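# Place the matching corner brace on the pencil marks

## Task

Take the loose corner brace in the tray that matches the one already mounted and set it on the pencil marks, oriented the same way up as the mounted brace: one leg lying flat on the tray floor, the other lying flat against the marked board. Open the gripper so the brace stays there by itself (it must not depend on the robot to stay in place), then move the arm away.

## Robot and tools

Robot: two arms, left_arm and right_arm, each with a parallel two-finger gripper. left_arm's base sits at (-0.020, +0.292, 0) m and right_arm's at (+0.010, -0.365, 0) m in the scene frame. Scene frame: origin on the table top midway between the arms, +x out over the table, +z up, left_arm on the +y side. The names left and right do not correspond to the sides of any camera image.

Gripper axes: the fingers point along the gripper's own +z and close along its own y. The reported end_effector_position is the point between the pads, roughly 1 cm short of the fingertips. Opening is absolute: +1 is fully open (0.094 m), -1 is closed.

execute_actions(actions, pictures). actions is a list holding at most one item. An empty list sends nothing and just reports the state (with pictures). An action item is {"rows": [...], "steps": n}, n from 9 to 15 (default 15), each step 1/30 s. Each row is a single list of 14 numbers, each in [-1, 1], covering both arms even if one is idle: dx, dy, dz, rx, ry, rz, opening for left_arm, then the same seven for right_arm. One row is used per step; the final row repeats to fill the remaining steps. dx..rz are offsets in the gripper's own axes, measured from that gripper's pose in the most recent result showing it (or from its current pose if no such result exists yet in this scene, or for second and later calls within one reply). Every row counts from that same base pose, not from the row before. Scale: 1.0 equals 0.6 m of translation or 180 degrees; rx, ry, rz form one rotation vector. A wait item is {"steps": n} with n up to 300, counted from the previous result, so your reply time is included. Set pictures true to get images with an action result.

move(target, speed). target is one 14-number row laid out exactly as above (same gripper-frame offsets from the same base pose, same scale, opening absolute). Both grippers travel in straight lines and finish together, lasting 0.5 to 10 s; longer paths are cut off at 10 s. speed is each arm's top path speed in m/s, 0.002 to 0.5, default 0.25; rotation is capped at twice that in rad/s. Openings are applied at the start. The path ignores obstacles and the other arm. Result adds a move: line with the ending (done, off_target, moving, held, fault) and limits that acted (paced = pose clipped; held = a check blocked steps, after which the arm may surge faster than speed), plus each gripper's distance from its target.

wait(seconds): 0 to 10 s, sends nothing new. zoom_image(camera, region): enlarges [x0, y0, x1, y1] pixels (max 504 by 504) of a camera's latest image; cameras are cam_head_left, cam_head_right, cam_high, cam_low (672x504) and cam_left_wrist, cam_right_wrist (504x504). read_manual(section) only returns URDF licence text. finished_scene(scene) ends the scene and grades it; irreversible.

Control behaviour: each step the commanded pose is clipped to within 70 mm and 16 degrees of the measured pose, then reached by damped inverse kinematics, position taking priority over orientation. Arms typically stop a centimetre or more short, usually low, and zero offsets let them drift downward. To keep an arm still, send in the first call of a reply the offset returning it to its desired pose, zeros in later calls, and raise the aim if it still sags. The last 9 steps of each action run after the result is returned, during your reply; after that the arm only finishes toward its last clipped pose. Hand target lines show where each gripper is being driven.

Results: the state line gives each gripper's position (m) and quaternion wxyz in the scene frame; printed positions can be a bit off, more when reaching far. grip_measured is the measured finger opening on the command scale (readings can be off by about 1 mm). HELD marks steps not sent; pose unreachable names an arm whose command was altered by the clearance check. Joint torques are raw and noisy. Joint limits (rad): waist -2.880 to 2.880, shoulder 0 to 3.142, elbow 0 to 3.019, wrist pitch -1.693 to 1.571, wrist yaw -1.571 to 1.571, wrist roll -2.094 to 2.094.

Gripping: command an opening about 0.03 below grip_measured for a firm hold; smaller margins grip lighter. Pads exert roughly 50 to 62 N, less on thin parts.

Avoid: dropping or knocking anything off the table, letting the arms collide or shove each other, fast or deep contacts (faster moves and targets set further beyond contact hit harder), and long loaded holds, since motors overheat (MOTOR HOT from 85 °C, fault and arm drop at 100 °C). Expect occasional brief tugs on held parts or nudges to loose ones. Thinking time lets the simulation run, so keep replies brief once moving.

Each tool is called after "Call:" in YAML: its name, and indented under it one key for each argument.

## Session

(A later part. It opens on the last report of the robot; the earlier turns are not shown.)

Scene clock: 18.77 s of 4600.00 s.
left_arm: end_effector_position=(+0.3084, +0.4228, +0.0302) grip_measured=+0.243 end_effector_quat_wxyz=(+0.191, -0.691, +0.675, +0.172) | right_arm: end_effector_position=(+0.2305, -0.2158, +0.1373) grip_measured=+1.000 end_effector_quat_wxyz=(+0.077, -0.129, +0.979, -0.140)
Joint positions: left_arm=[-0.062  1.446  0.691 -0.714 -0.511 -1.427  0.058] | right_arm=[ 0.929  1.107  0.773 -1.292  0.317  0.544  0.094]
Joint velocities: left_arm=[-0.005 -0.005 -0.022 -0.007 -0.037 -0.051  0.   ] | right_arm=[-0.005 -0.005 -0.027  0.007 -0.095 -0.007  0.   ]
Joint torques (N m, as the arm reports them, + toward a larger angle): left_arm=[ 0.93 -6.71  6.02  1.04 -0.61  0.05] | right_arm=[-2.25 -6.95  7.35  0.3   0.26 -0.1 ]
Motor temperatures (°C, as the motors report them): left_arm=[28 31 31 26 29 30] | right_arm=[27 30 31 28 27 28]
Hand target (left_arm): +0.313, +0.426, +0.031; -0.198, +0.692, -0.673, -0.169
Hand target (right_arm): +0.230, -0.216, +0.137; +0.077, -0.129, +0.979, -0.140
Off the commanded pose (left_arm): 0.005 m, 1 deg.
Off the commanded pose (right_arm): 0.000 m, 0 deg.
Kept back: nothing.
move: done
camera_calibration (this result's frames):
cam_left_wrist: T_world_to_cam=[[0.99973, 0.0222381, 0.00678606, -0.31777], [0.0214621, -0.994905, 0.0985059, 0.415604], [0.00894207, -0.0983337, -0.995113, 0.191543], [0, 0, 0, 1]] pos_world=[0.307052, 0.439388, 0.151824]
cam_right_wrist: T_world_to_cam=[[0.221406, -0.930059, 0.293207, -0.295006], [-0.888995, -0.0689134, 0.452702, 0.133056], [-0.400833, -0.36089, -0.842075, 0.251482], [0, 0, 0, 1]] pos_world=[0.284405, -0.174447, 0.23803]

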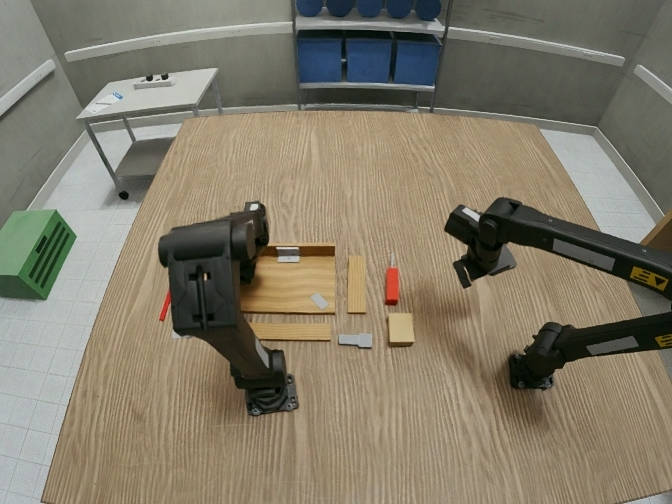

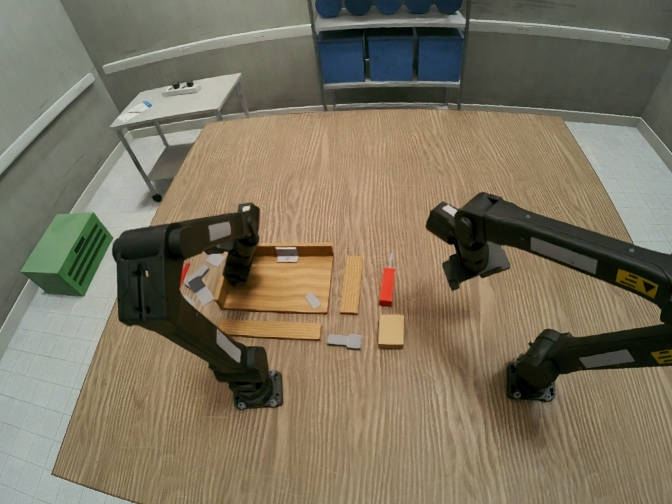

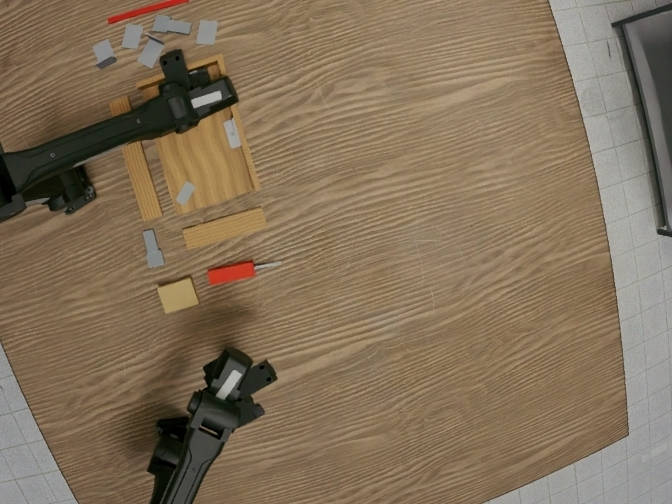

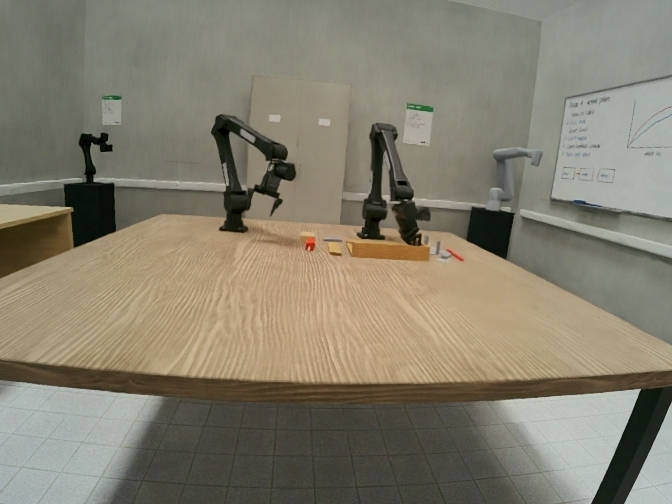

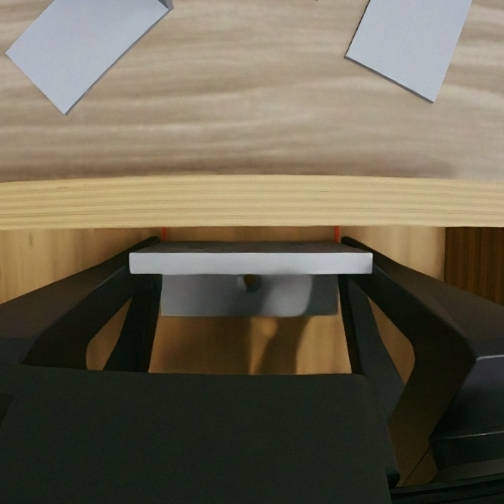

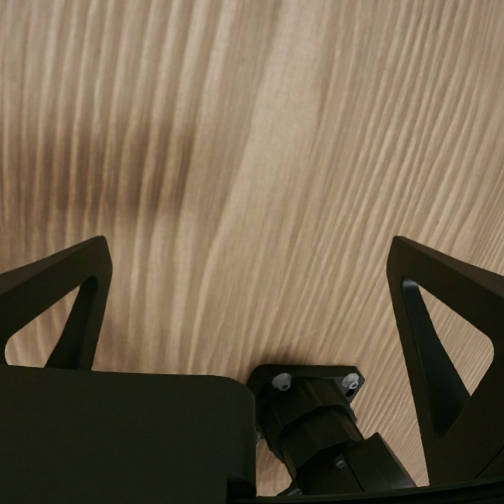

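Call:
move:
  target: [-0.008, -0.0125, 0.0108, 0.0055, -0.0008, -0.0031, 0.21, 0, 0, 0, 0, 0, 0, 1]
  speed: 0.012

Scene clock: 20.57 s of 4600.00 s.
left_arm: end_effector_position=(+0.3108, +0.4267, +0.0277) grip_measured=+0.243 end_effector_quat_wxyz=(+0.193, -0.691, +0.675, +0.171) | right_arm: end_effector_position=(+0.2305, -0.2158, +0.1373) grip_measured=+1.000 end_effector_quat_wxyz=(+0.077, -0.129, +0.979, -0.140)
Joint positions: left_arm=[-0.052  1.456  0.691 -0.692 -0.511 -1.413  0.058] | right_arm=[ 0.929  1.107  0.773 -1.292  0.317  0.544  0.094]
Joint velocities: left_arm=[ 0.005  0.005 -0.007 -0.012  0.022  0.007 -0.   ] | right_arm=[-0.005 -0.005 -0.007 -0.002 -0.022  0.022  0.   ]
Joint torques (N m, as the arm reports them, + toward a larger angle): left_arm=[ 0.89 -6.24  6.23  1.16 -0.38  0.03] | right_arm=[-1.28 -6.53  7.36  0.33  0.25 -0.13]
Motor temperatures (°C, as the motors report them): left_arm=[28 31 30 26 29 30] | right_arm=[27 30 31 28 27 28]
Hand target (left_arm): +0.316, +0.430, +0.027; -0.198, +0.693, -0.673, -0.166
Hand target (right_arm): +0.230, -0.216, +0.137; +0.077, -0.129, +0.979, -0.140
Off the commanded pose (left_arm): 0.006 m, 1 deg.
Off the commanded pose (right_arm): 0.000 m, 0 deg.
Kept back: nothing.
move: done
camera_calibration (this result's frames):
cam_left_wrist: T_world_to_cam=[[0.999715, 0.0205709, 0.0121224, -0.319698], [0.0193009, -0.995105, 0.0969168, 0.42047], [0.0140567, -0.0966552, -0.995219, 0.187135], [0, 0, 0, 1]] pos_world=[0.308861, 0.443076, 0.149365]
cam_right_wrist: T_world_to_cam=[[0.221406, -0.930059, 0.293207, -0.295006], [-0.888995, -0.0689134, 0.452702, 0.133056], [-0.400833, -0.36089, -0.842075, 0.251482], [0, 0, 0, 1]] pos_world=[0.284405, -0.174447, 0.23803]

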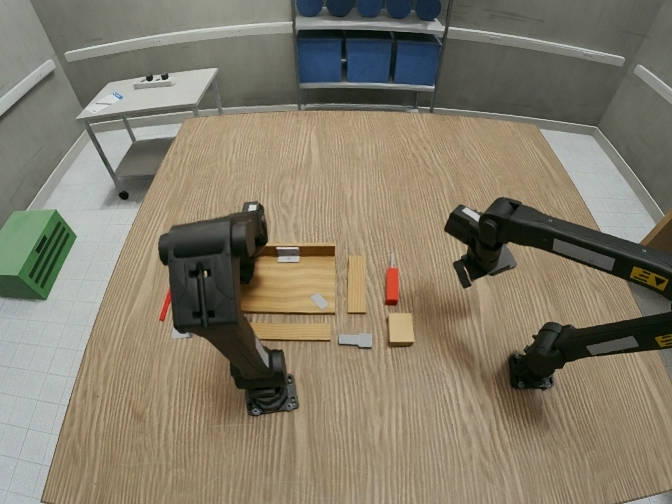

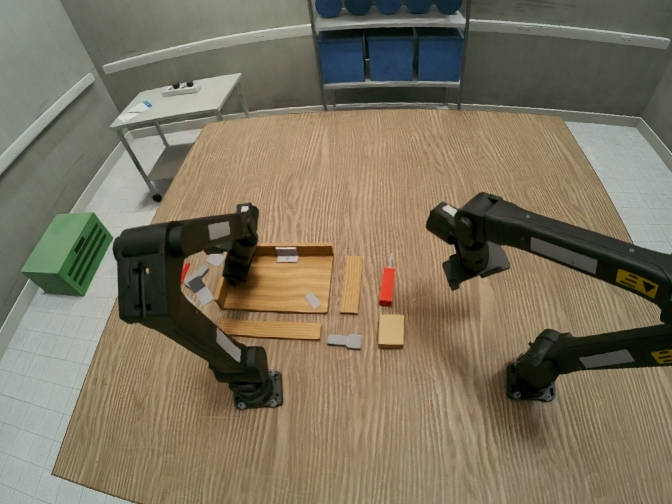

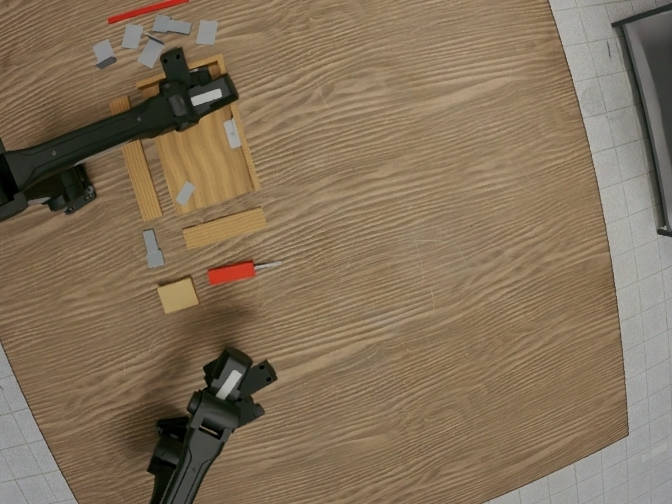

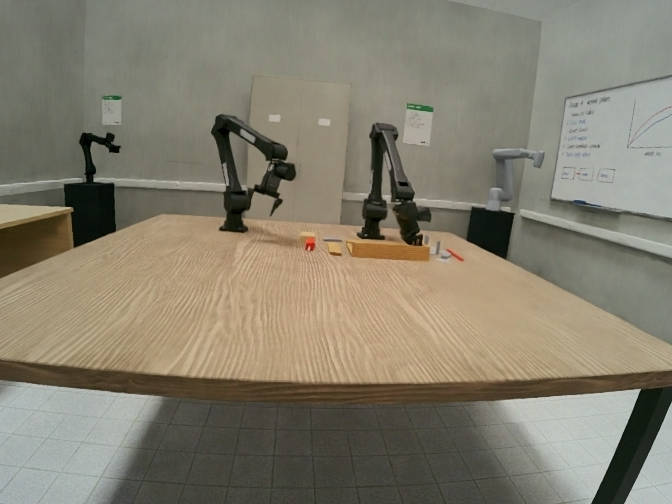

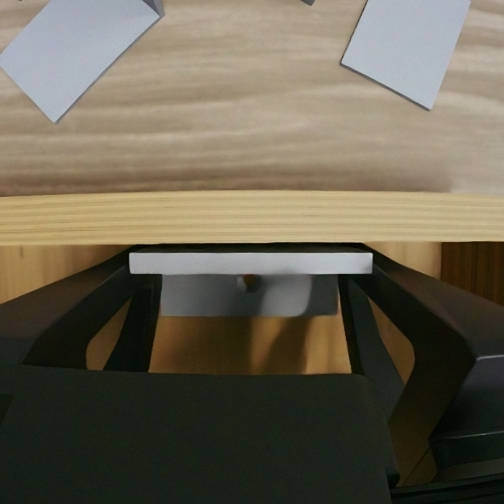

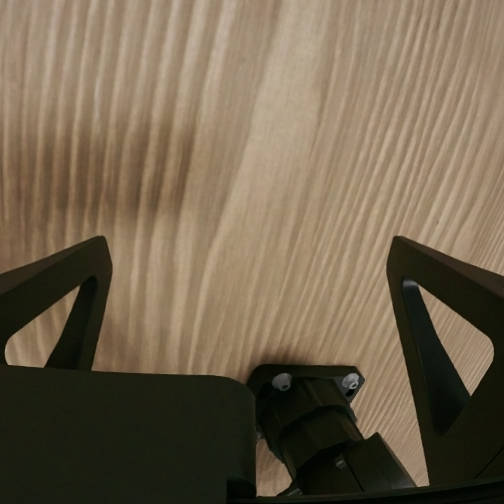

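Call:
move:
  target: [0.001, 0.0033, 0.0018, -0.0011, 0, 0.0006, 0.21, 0, 0, 0, 0, 0, 0, 1]
  speed: 0.01

Scene clock: 21.70 s of 4600.00 s.
left_arm: end_effector_position=(+0.3094, +0.4265, +0.0268) grip_measured=+0.243 end_effector_quat_wxyz=(+0.192, -0.691, +0.676, +0.172) | right_arm: end_effector_position=(+0.2305, -0.2158, +0.1373) grip_measured=+1.000 end_effector_quat_wxyz=(+0.077, -0.129, +0.979, -0.140)
Joint positions: left_arm=[-0.052  1.456  0.688 -0.692 -0.511 -1.412  0.058] | right_arm=[ 0.929  1.107  0.773 -1.292  0.317  0.544  0.094]
Joint velocities: left_arm=[ 0.005 -0.005 -0.002 -0.002  0.022  0.037 -0.   ] | right_arm=[-0.005 -0.005  0.012 -0.002 -0.007  0.081  0.   ]
Joint torques (N m, as the arm reports them, + toward a larger angle): left_arm=[-0.22 -7.13  5.84  0.39 -0.53 -0.03] | right_arm=[-1.79 -7.02  7.41  0.35  0.27 -0.08]
Motor temperatures (°C, as the motors report them): left_arm=[28 31 30 26 29 30] | right_arm=[27 30 31 28 27 28]
Hand target (left_arm): +0.309, +0.427, +0.026; -0.192, +0.691, -0.675, -0.172
Hand target (right_arm): +0.230, -0.216, +0.137; +0.077, -0.129, +0.979, -0.140
Off the commanded pose (left_arm): 0.001 m, 0 deg.
Off the commanded pose (right_arm): 0.000 m, 0 deg.
Kept back: nothing.
move: done
camera_calibration (this result's frames):
cam_left_wrist: T_world_to_cam=[[0.99976, 0.0199138, 0.00909569, -0.317949], [0.0189359, -0.995081, 0.0972423, 0.420468], [0.0109874, -0.0970467, -0.995219, 0.187348], [0, 0, 0, 1]] pos_world=[0.307853, 0.442913, 0.148457]
cam_right_wrist: T_world_to_cam=[[0.221406, -0.930059, 0.293207, -0.295006], [-0.888995, -0.0689134, 0.452702, 0.133056], [-0.400833, -0.36089, -0.842075, 0.251482], [0, 0, 0, 1]] pos_world=[0.284405, -0.174447, 0.23803]

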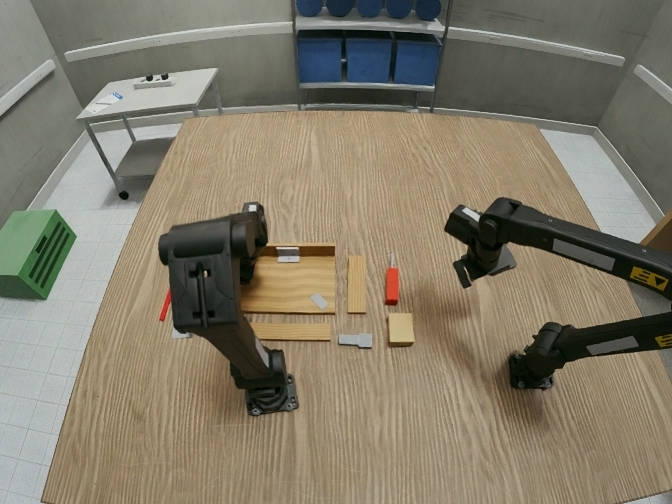

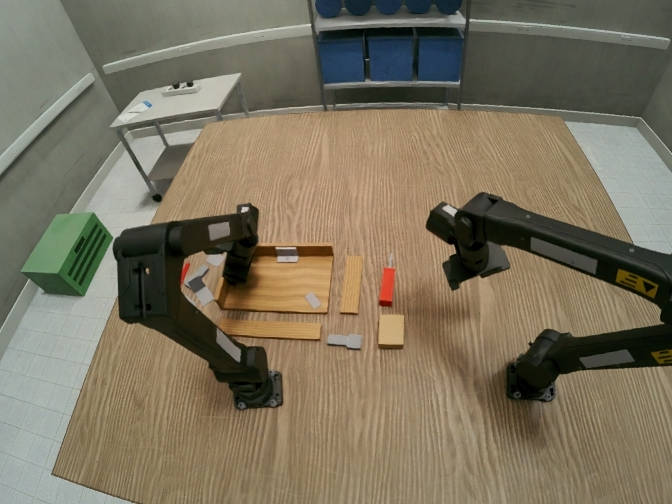

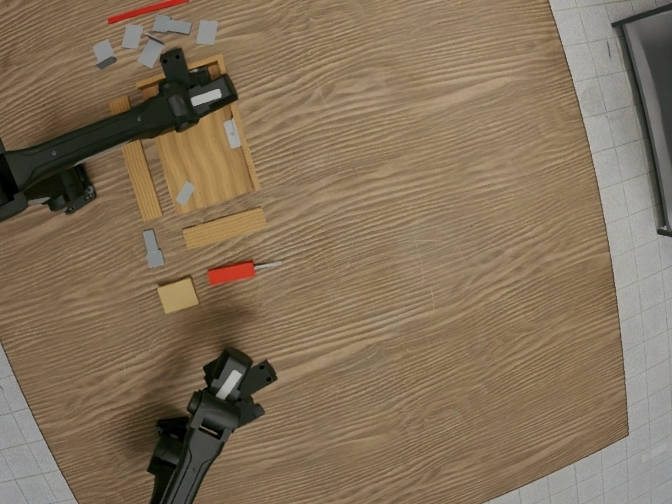

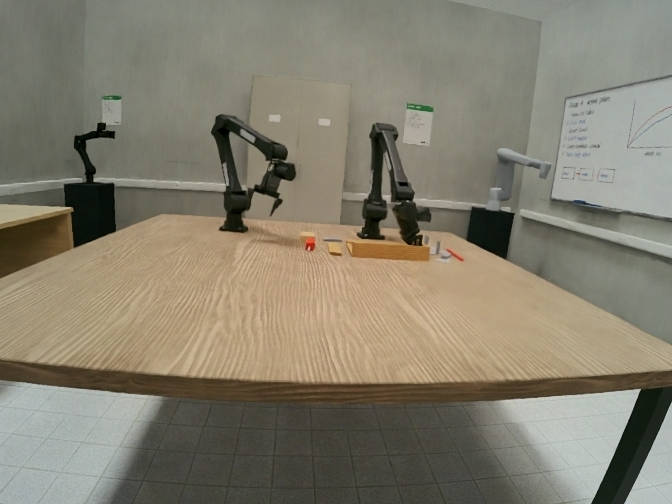

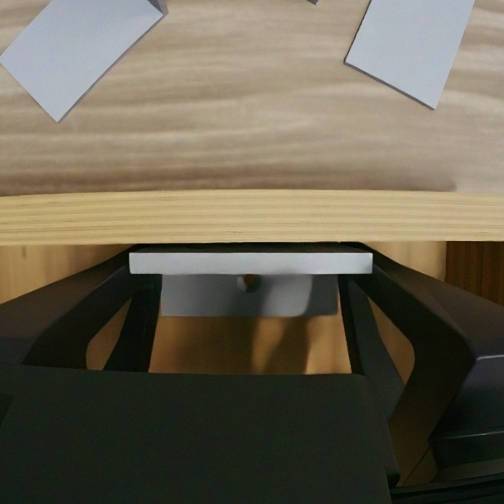

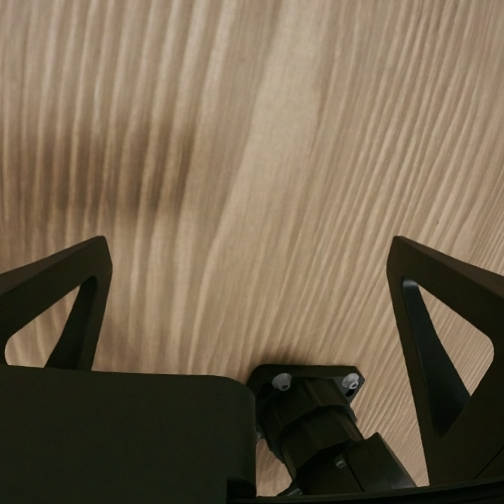

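Call:
move:
  target: [0.0118, -0.003, -0.0297, 0, 0, 0, 0.55, 0, 0, 0, 0, 0, 0, 1]
  speed: 0.03

Scene clock: 23.00 s of 4600.00 s.
left_arm: end_effector_position=(+0.3039, +0.4126, +0.0285) grip_measured=+0.548 end_effector_quat_wxyz=(+0.183, -0.689, +0.679, +0.177) | right_arm: end_effector_position=(+0.2305, -0.2158, +0.1373) grip_measured=+1.000 end_effector_quat_wxyz=(+0.077, -0.129, +0.979, -0.140)
Joint positions: left_arm=[-0.09   1.447  0.688 -0.743 -0.511 -1.455  0.073] | right_arm=[ 0.929  1.107  0.773 -1.292  0.317  0.544  0.094]
Joint velocities: left_arm=[-0.015 -0.005 -0.012 -0.007  0.051 -0.022 -0.   ] | right_arm=[ 0.015 -0.005 -0.007  0.012 -0.007  0.007  0.   ]
Joint torques (N m, as the arm reports them, + toward a larger angle): left_arm=[-0.94 -8.02  7.01 -0.23 -0.7  -0.11] | right_arm=[-2.33 -6.68  7.35  0.28  0.29 -0.1 ]
Motor temperatures (°C, as the motors report them): left_arm=[28 31 30 26 29 30] | right_arm=[27 30 32 28 27 28]
Hand target (left_arm): +0.311, +0.411, +0.039; -0.192, +0.691, -0.676, -0.172
Hand target (right_arm): +0.230, -0.216, +0.137; +0.077, -0.129, +0.979, -0.140
Off the commanded pose (left_arm): 0.013 m, 1 deg.
Off the commanded pose (right_arm): 0.000 m, 0 deg.
Kept back: nothing.
move: off_target (left_arm)
camera_calibration (this result's frames):
cam_left_wrist: T_world_to_cam=[[0.999749, 0.0188636, -0.0120727, -0.311117], [0.0200043, -0.994517, 0.102639, 0.405861], [-0.0100703, -0.102855, -0.994645, 0.196513], [0, 0, 0, 1]] pos_world=[0.304899, 0.429717, 0.150047]
cam_right_wrist: T_world_to_cam=[[0.221406, -0.930059, 0.293207, -0.295006], [-0.888995, -0.0689134, 0.452702, 0.133056], [-0.400833, -0.36089, -0.842075, 0.251482], [0, 0, 0, 1]] pos_world=[0.284405, -0.174447, 0.23803]

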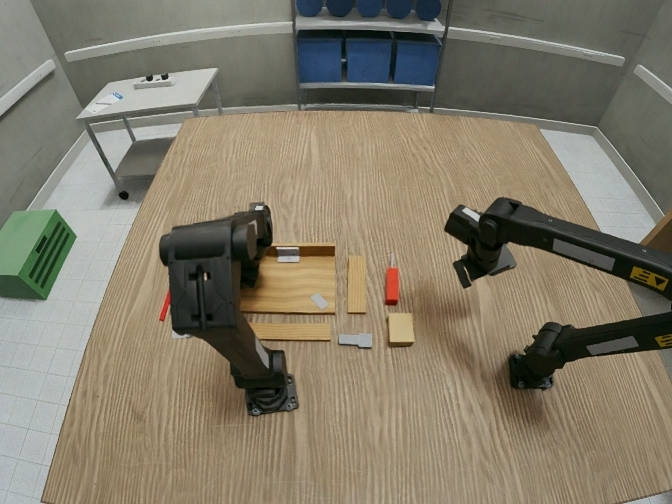

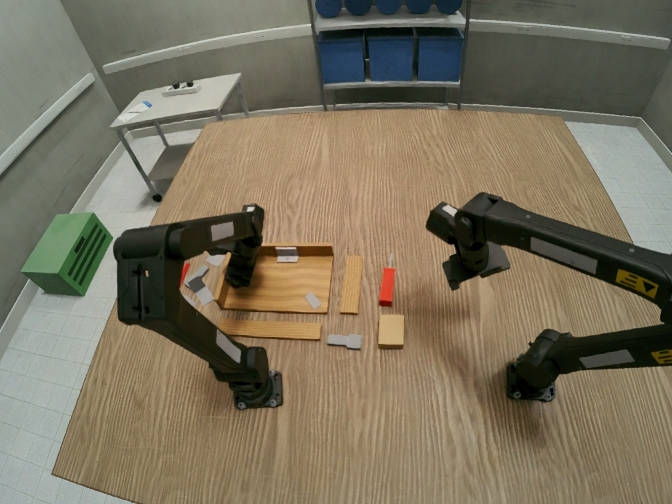

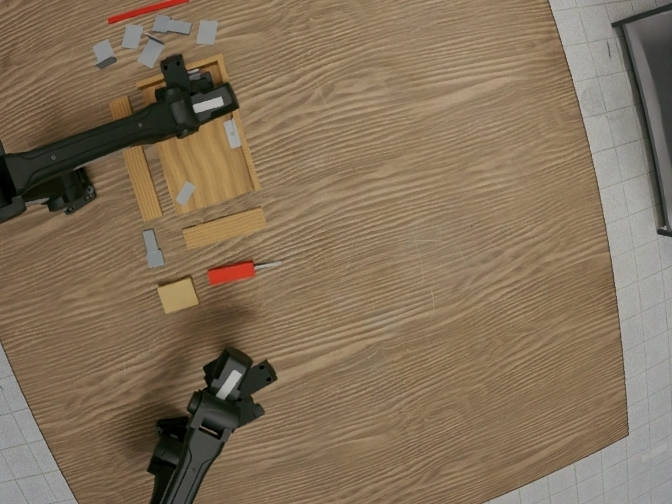

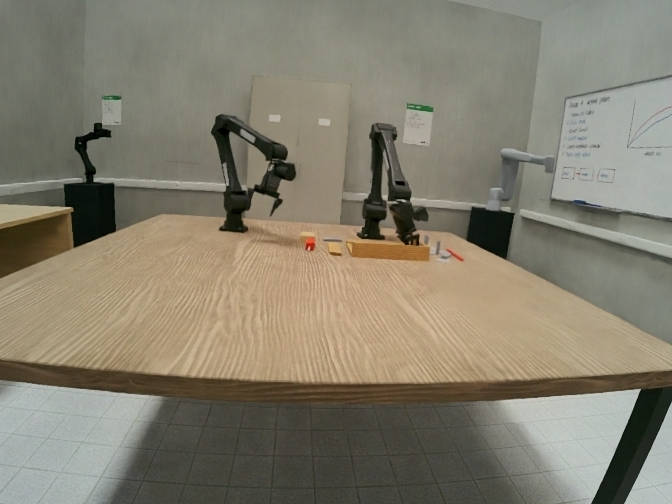

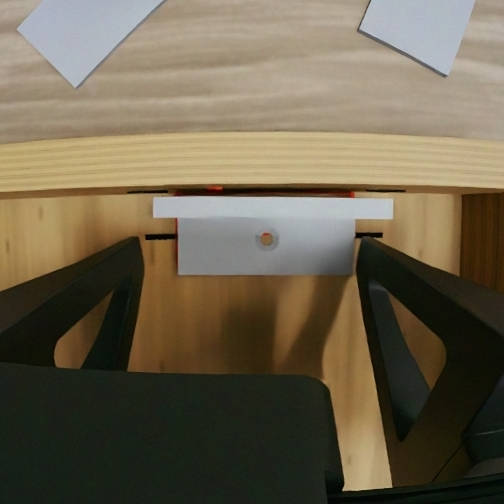

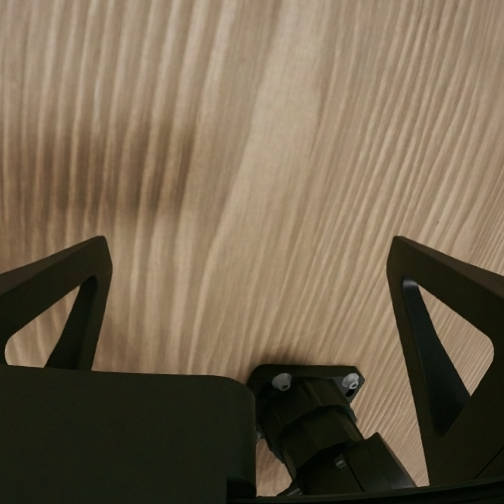

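Call:
move:
  target: [-0.0108, -0.0069, -0.0176, 0.011, -0.0016, -0.0062, 0.55, 0, 0, 0, 0, 0, 0, 1]
  speed: 0.03

Scene clock: 24.30 s of 4600.00 s.
left_arm: end_effector_position=(+0.3061, +0.4128, +0.0360) grip_measured=+0.548 end_effector_quat_wxyz=(+0.192, -0.692, +0.675, +0.170) | right_arm: end_effector_position=(+0.2305, -0.2158, +0.1373) grip_measured=+1.000 end_effector_quat_wxyz=(+0.077, -0.129, +0.979, -0.140)
Joint positions: left_arm=[-0.09   1.423  0.688 -0.743 -0.511 -1.457  0.073] | right_arm=[ 0.929  1.107  0.773 -1.292  0.317  0.544  0.094]
Joint velocities: left_arm=[ 0.005  0.005  0.002 -0.002  0.007 -0.007  0.001] | right_arm=[ 0.005 -0.005  0.012 -0.002  0.007  0.022  0.   ]
Joint torques (N m, as the arm reports them, + toward a larger angle): left_arm=[-0.03 -7.37  6.03  0.37 -0.55  0.  ] | right_arm=[-1.73 -7.23  7.44  0.34  0.24 -0.11]
Motor temperatures (°C, as the motors report them): left_arm=[28 31 30 26 29 30] | right_arm=[27 30 32 28 27 28]
Hand target (left_arm): +0.308, +0.413, +0.041; -0.198, +0.692, -0.674, -0.165
Hand target (right_arm): +0.230, -0.216, +0.137; +0.077, -0.129, +0.979, -0.140
Off the commanded pose (left_arm): 0.005 m, 1 deg.
Off the commanded pose (right_arm): 0.000 m, 0 deg.
Kept back: nothing.
move: done
camera_calibration (this result's frames):
cam_left_wrist: T_world_to_cam=[[0.999703, 0.0208524, 0.0126052, -0.314989], [0.0194817, -0.994746, 0.100507, 0.405627], [0.0146348, -0.100232, -0.994856, 0.19543], [0, 0, 0, 1]] pos_world=[0.304133, 0.429652, 0.157627]
cam_right_wrist: T_world_to_cam=[[0.221406, -0.930059, 0.293207, -0.295006], [-0.888995, -0.0689134, 0.452702, 0.133056], [-0.400833, -0.36089, -0.842075, 0.251482], [0, 0, 0, 1]] pos_world=[0.284405, -0.174447, 0.23803]

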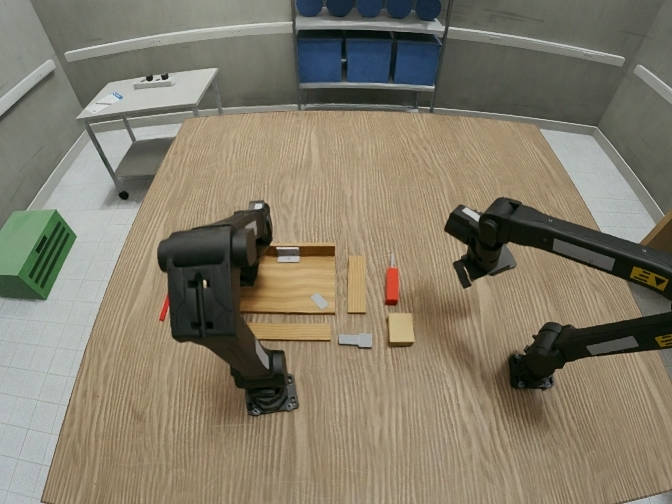

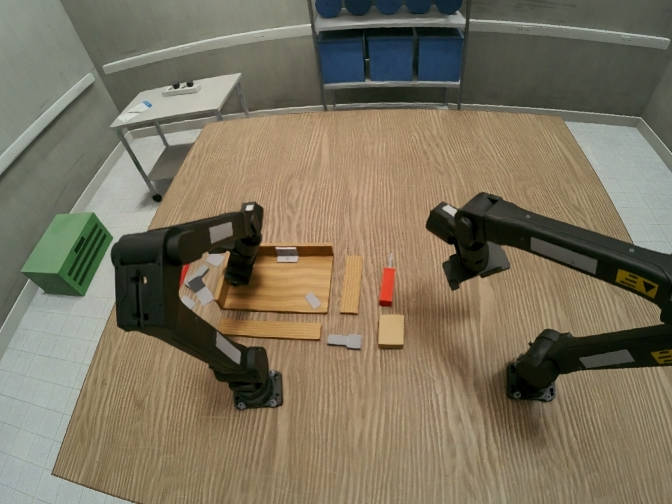

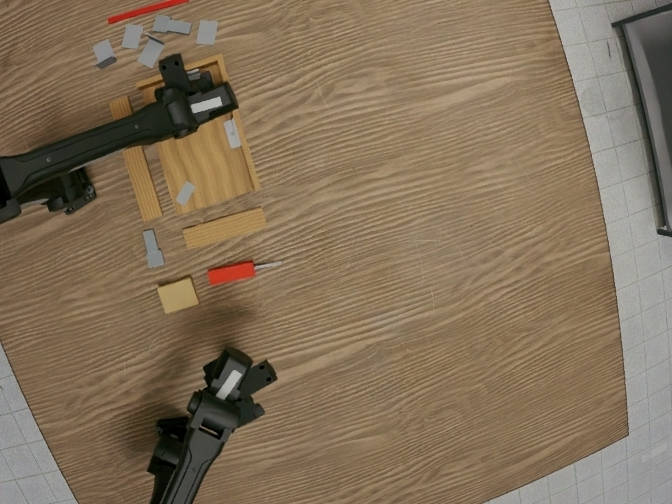

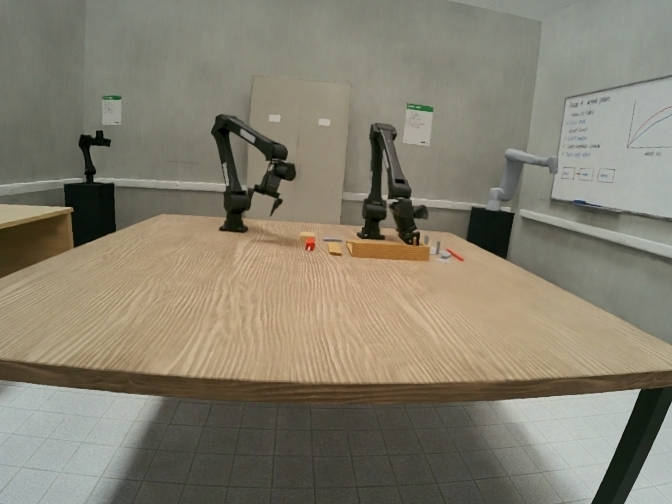

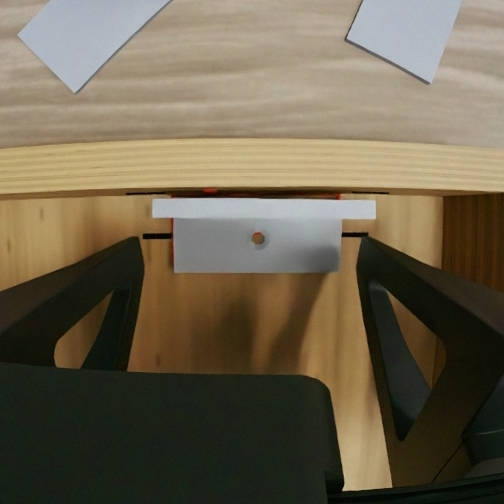

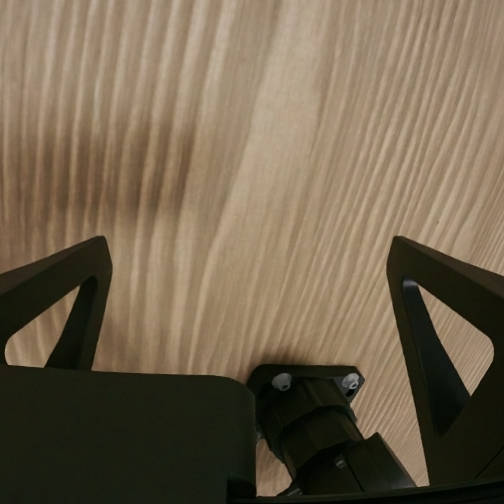

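Same situation as before; repeat the push.

Call:
move:
  target: [-0.018, -0.0069, 0.0155, 0, 0, 0, -0.3, 0, 0, 0, 0, 0, 0, 1]
  speed: 0.012

Scene clock: 26.03 s of 4600.00 s.
left_arm: end_effector_position=(+0.3041, +0.4219, +0.0337) grip_measured=-0.298 end_effector_quat_wxyz=(+0.187, -0.689, +0.678, +0.174) | right_arm: end_effector_position=(+0.2305, -0.2158, +0.1373) grip_measured=+1.000 end_effector_quat_wxyz=(+0.077, -0.129, +0.979, -0.140)
Joint positions: left_arm=[-0.061  1.43   0.688 -0.733 -0.507 -1.42   0.033] | right_arm=[ 0.929  1.107  0.773 -1.292  0.317  0.544  0.094]
Joint velocities: left_arm=[-0.015 -0.005  0.012  0.002  0.022  0.066 -0.001] | right_arm=[-0.005 -0.005  0.007 -0.007 -0.066 -0.022  0.   ]
Joint torques (N m, as the arm reports them, + toward a larger angle): left_arm=[ 0.67 -5.89  6.65  1.05 -0.5  -0.02] | right_arm=[-1.31 -6.85  7.46  0.42  0.26 -0.13]
Motor temperatures (°C, as the motors report them): left_arm=[28 31 30 26 29 30] | right_arm=[27 30 32 28 27 28]
Hand target (left_arm): +0.310, +0.427, +0.034; -0.192, +0.692, -0.675, -0.170
Hand target (right_arm): +0.230, -0.216, +0.137; +0.077, -0.129, +0.979, -0.140
Off the commanded pose (left_arm): 0.008 m, 1 deg.
Off the commanded pose (right_arm): 0.000 m, 0 deg.
Kept back: nothing.
move: done
camera_calibration (this result's frames):
cam_left_wrist: T_world_to_cam=[[0.999847, 0.0173324, -0.0022063, -0.311213], [0.0174674, -0.99454, 0.102881, 0.415345], [-0.000411085, -0.102904, -0.994691, 0.199793], [0, 0, 0, 1]] pos_world=[0.303993, 0.43903, 0.155315]
cam_right_wrist: T_world_to_cam=[[0.221406, -0.930059, 0.293207, -0.295006], [-0.888995, -0.0689134, 0.452702, 0.133056], [-0.400833, -0.36089, -0.842075, 0.251482], [0, 0, 0, 1]] pos_world=[0.284405, -0.174447, 0.23803]

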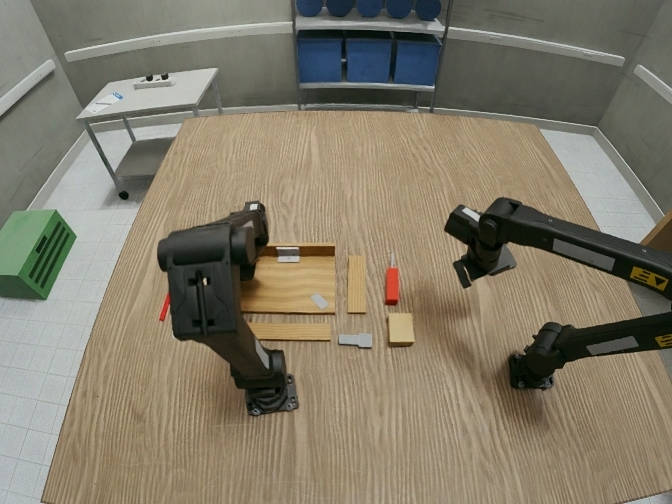

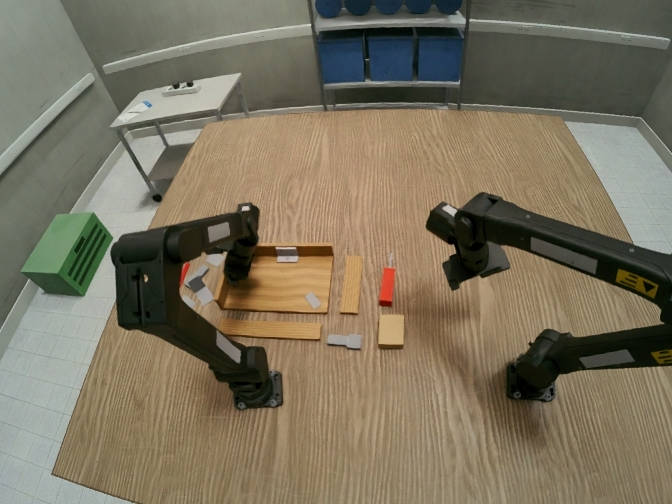

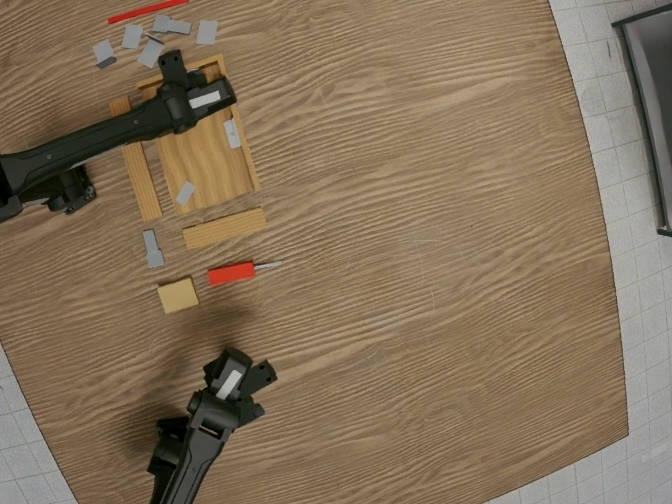

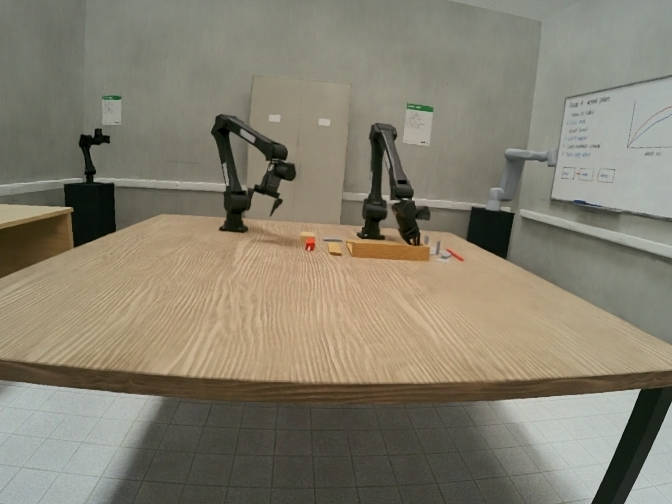

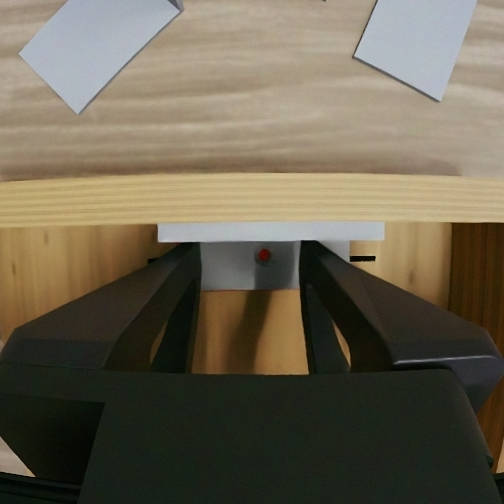

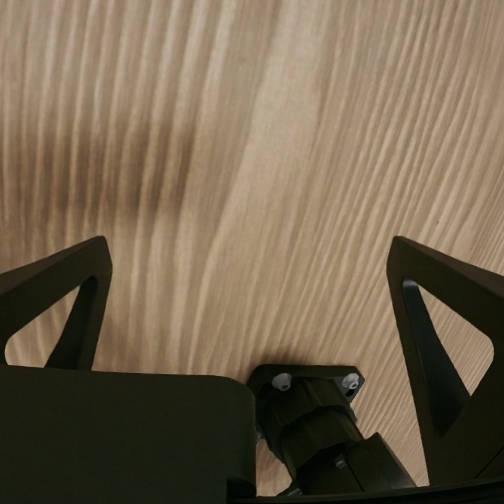

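Call:
move:
  target: [0.01, -0.02, -0.2, 0, 0, 0, -0.3, 0, 0, 0, 0, 0, 0, 1]
  speed: 0.1

Scene clock: 27.83 s of 4600.00 s.
left_arm: end_effector_position=(+0.2994, +0.3588, +0.1179) grip_measured=-0.298 end_effector_quat_wxyz=(+0.172, -0.684, +0.683, +0.188) | right_arm: end_effector_position=(+0.2305, -0.2158, +0.1373) grip_measured=+1.000 end_effector_quat_wxyz=(+0.077, -0.129, +0.979, -0.140)
Joint positions: left_arm=[-0.256  1.302  0.833 -1.158 -0.513 -1.639  0.033] | right_arm=[ 0.929  1.107  0.773 -1.292  0.317  0.544  0.094]
Joint velocities: left_arm=[ 0.005 -0.015  0.007 -0.002  0.022 -0.037  0.   ] | right_arm=[-0.005 -0.005 -0.017 -0.017  0.066 -0.022  0.   ]
Joint torques (N m, as the arm reports them, + toward a larger angle): left_arm=[-0.49 -7.01 10.42 -0.38 -0.69 -0.09] | right_arm=[-1.76 -6.76  7.5   0.48  0.26 -0.07]
Motor temperatures (°C, as the motors report them): left_arm=[28 31 31 26 29 30] | right_arm=[27 30 32 28 27 28]
Hand target (left_arm): +0.313, +0.357, +0.136; -0.187, +0.689, -0.678, -0.174
Hand target (right_arm): +0.230, -0.216, +0.137; +0.077, -0.129, +0.979, -0.140
Off the commanded pose (left_arm): 0.023 m, 2 deg.
Off the commanded pose (right_arm): 0.000 m, 0 deg.
Kept back: nothing.
move: off_target (left_arm)
camera_calibration (this result's frames):
cam_left_wrist: T_world_to_cam=[[0.998874, 0.0135271, -0.0454821, -0.298442], [0.0181233, -0.994597, 0.102213, 0.343957], [-0.0438538, -0.102922, -0.993722, 0.289892], [0, 0, 0, 1]] pos_world=[0.304586, 0.375972, 0.239342]
cam_right_wrist: T_world_to_cam=[[0.221406, -0.930059, 0.293207, -0.295006], [-0.888995, -0.0689134, 0.452702, 0.133056], [-0.400833, -0.36089, -0.842075, 0.251482], [0, 0, 0, 1]] pos_world=[0.284405, -0.174447, 0.23803]

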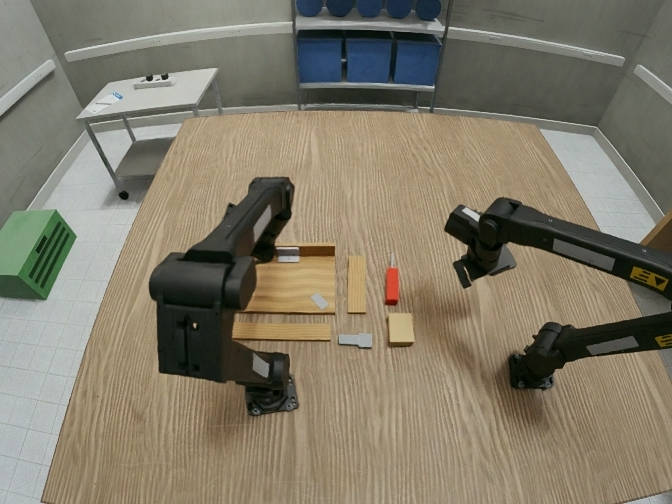

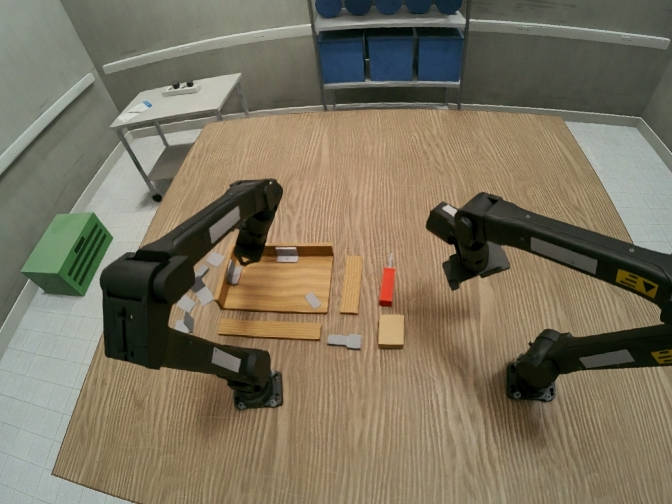

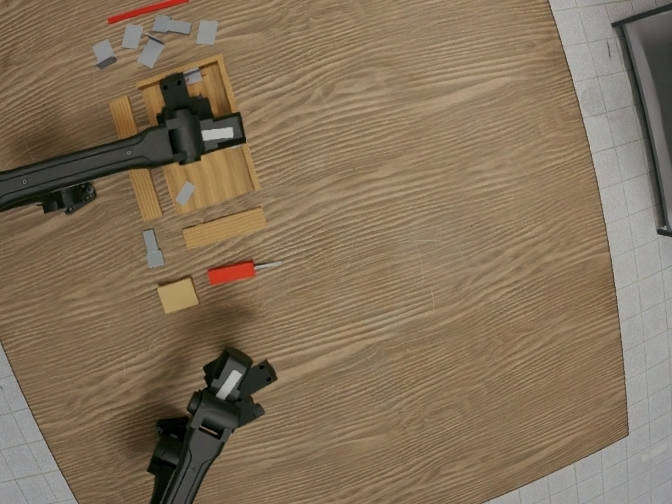

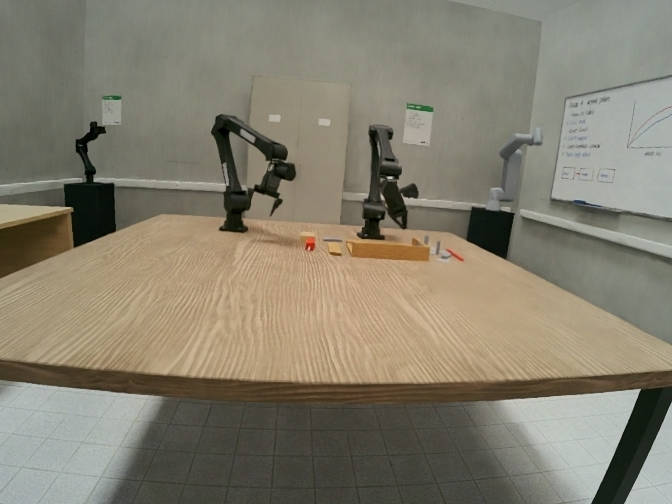

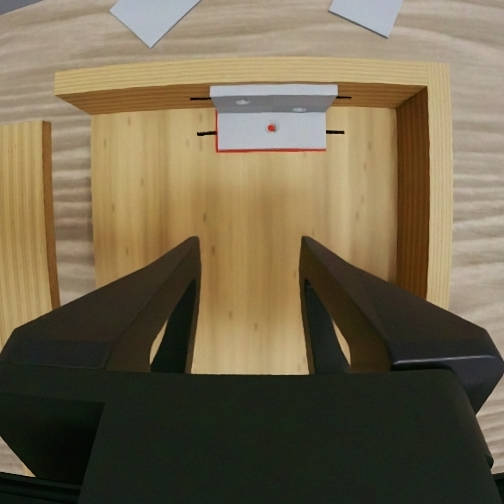

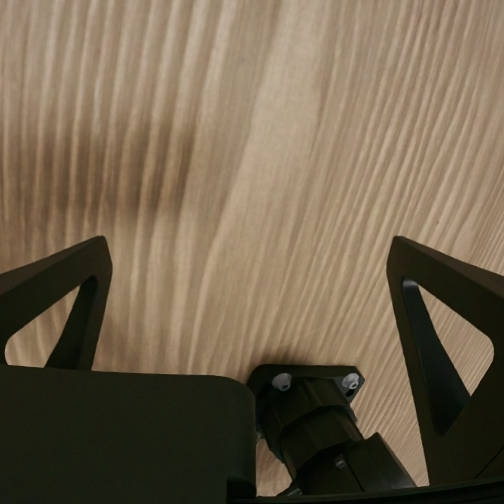

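The brace is flush and within about 1 mm of the marks.

Call:
finished_scene:
  scene: 2

The scene is finished: the task was done.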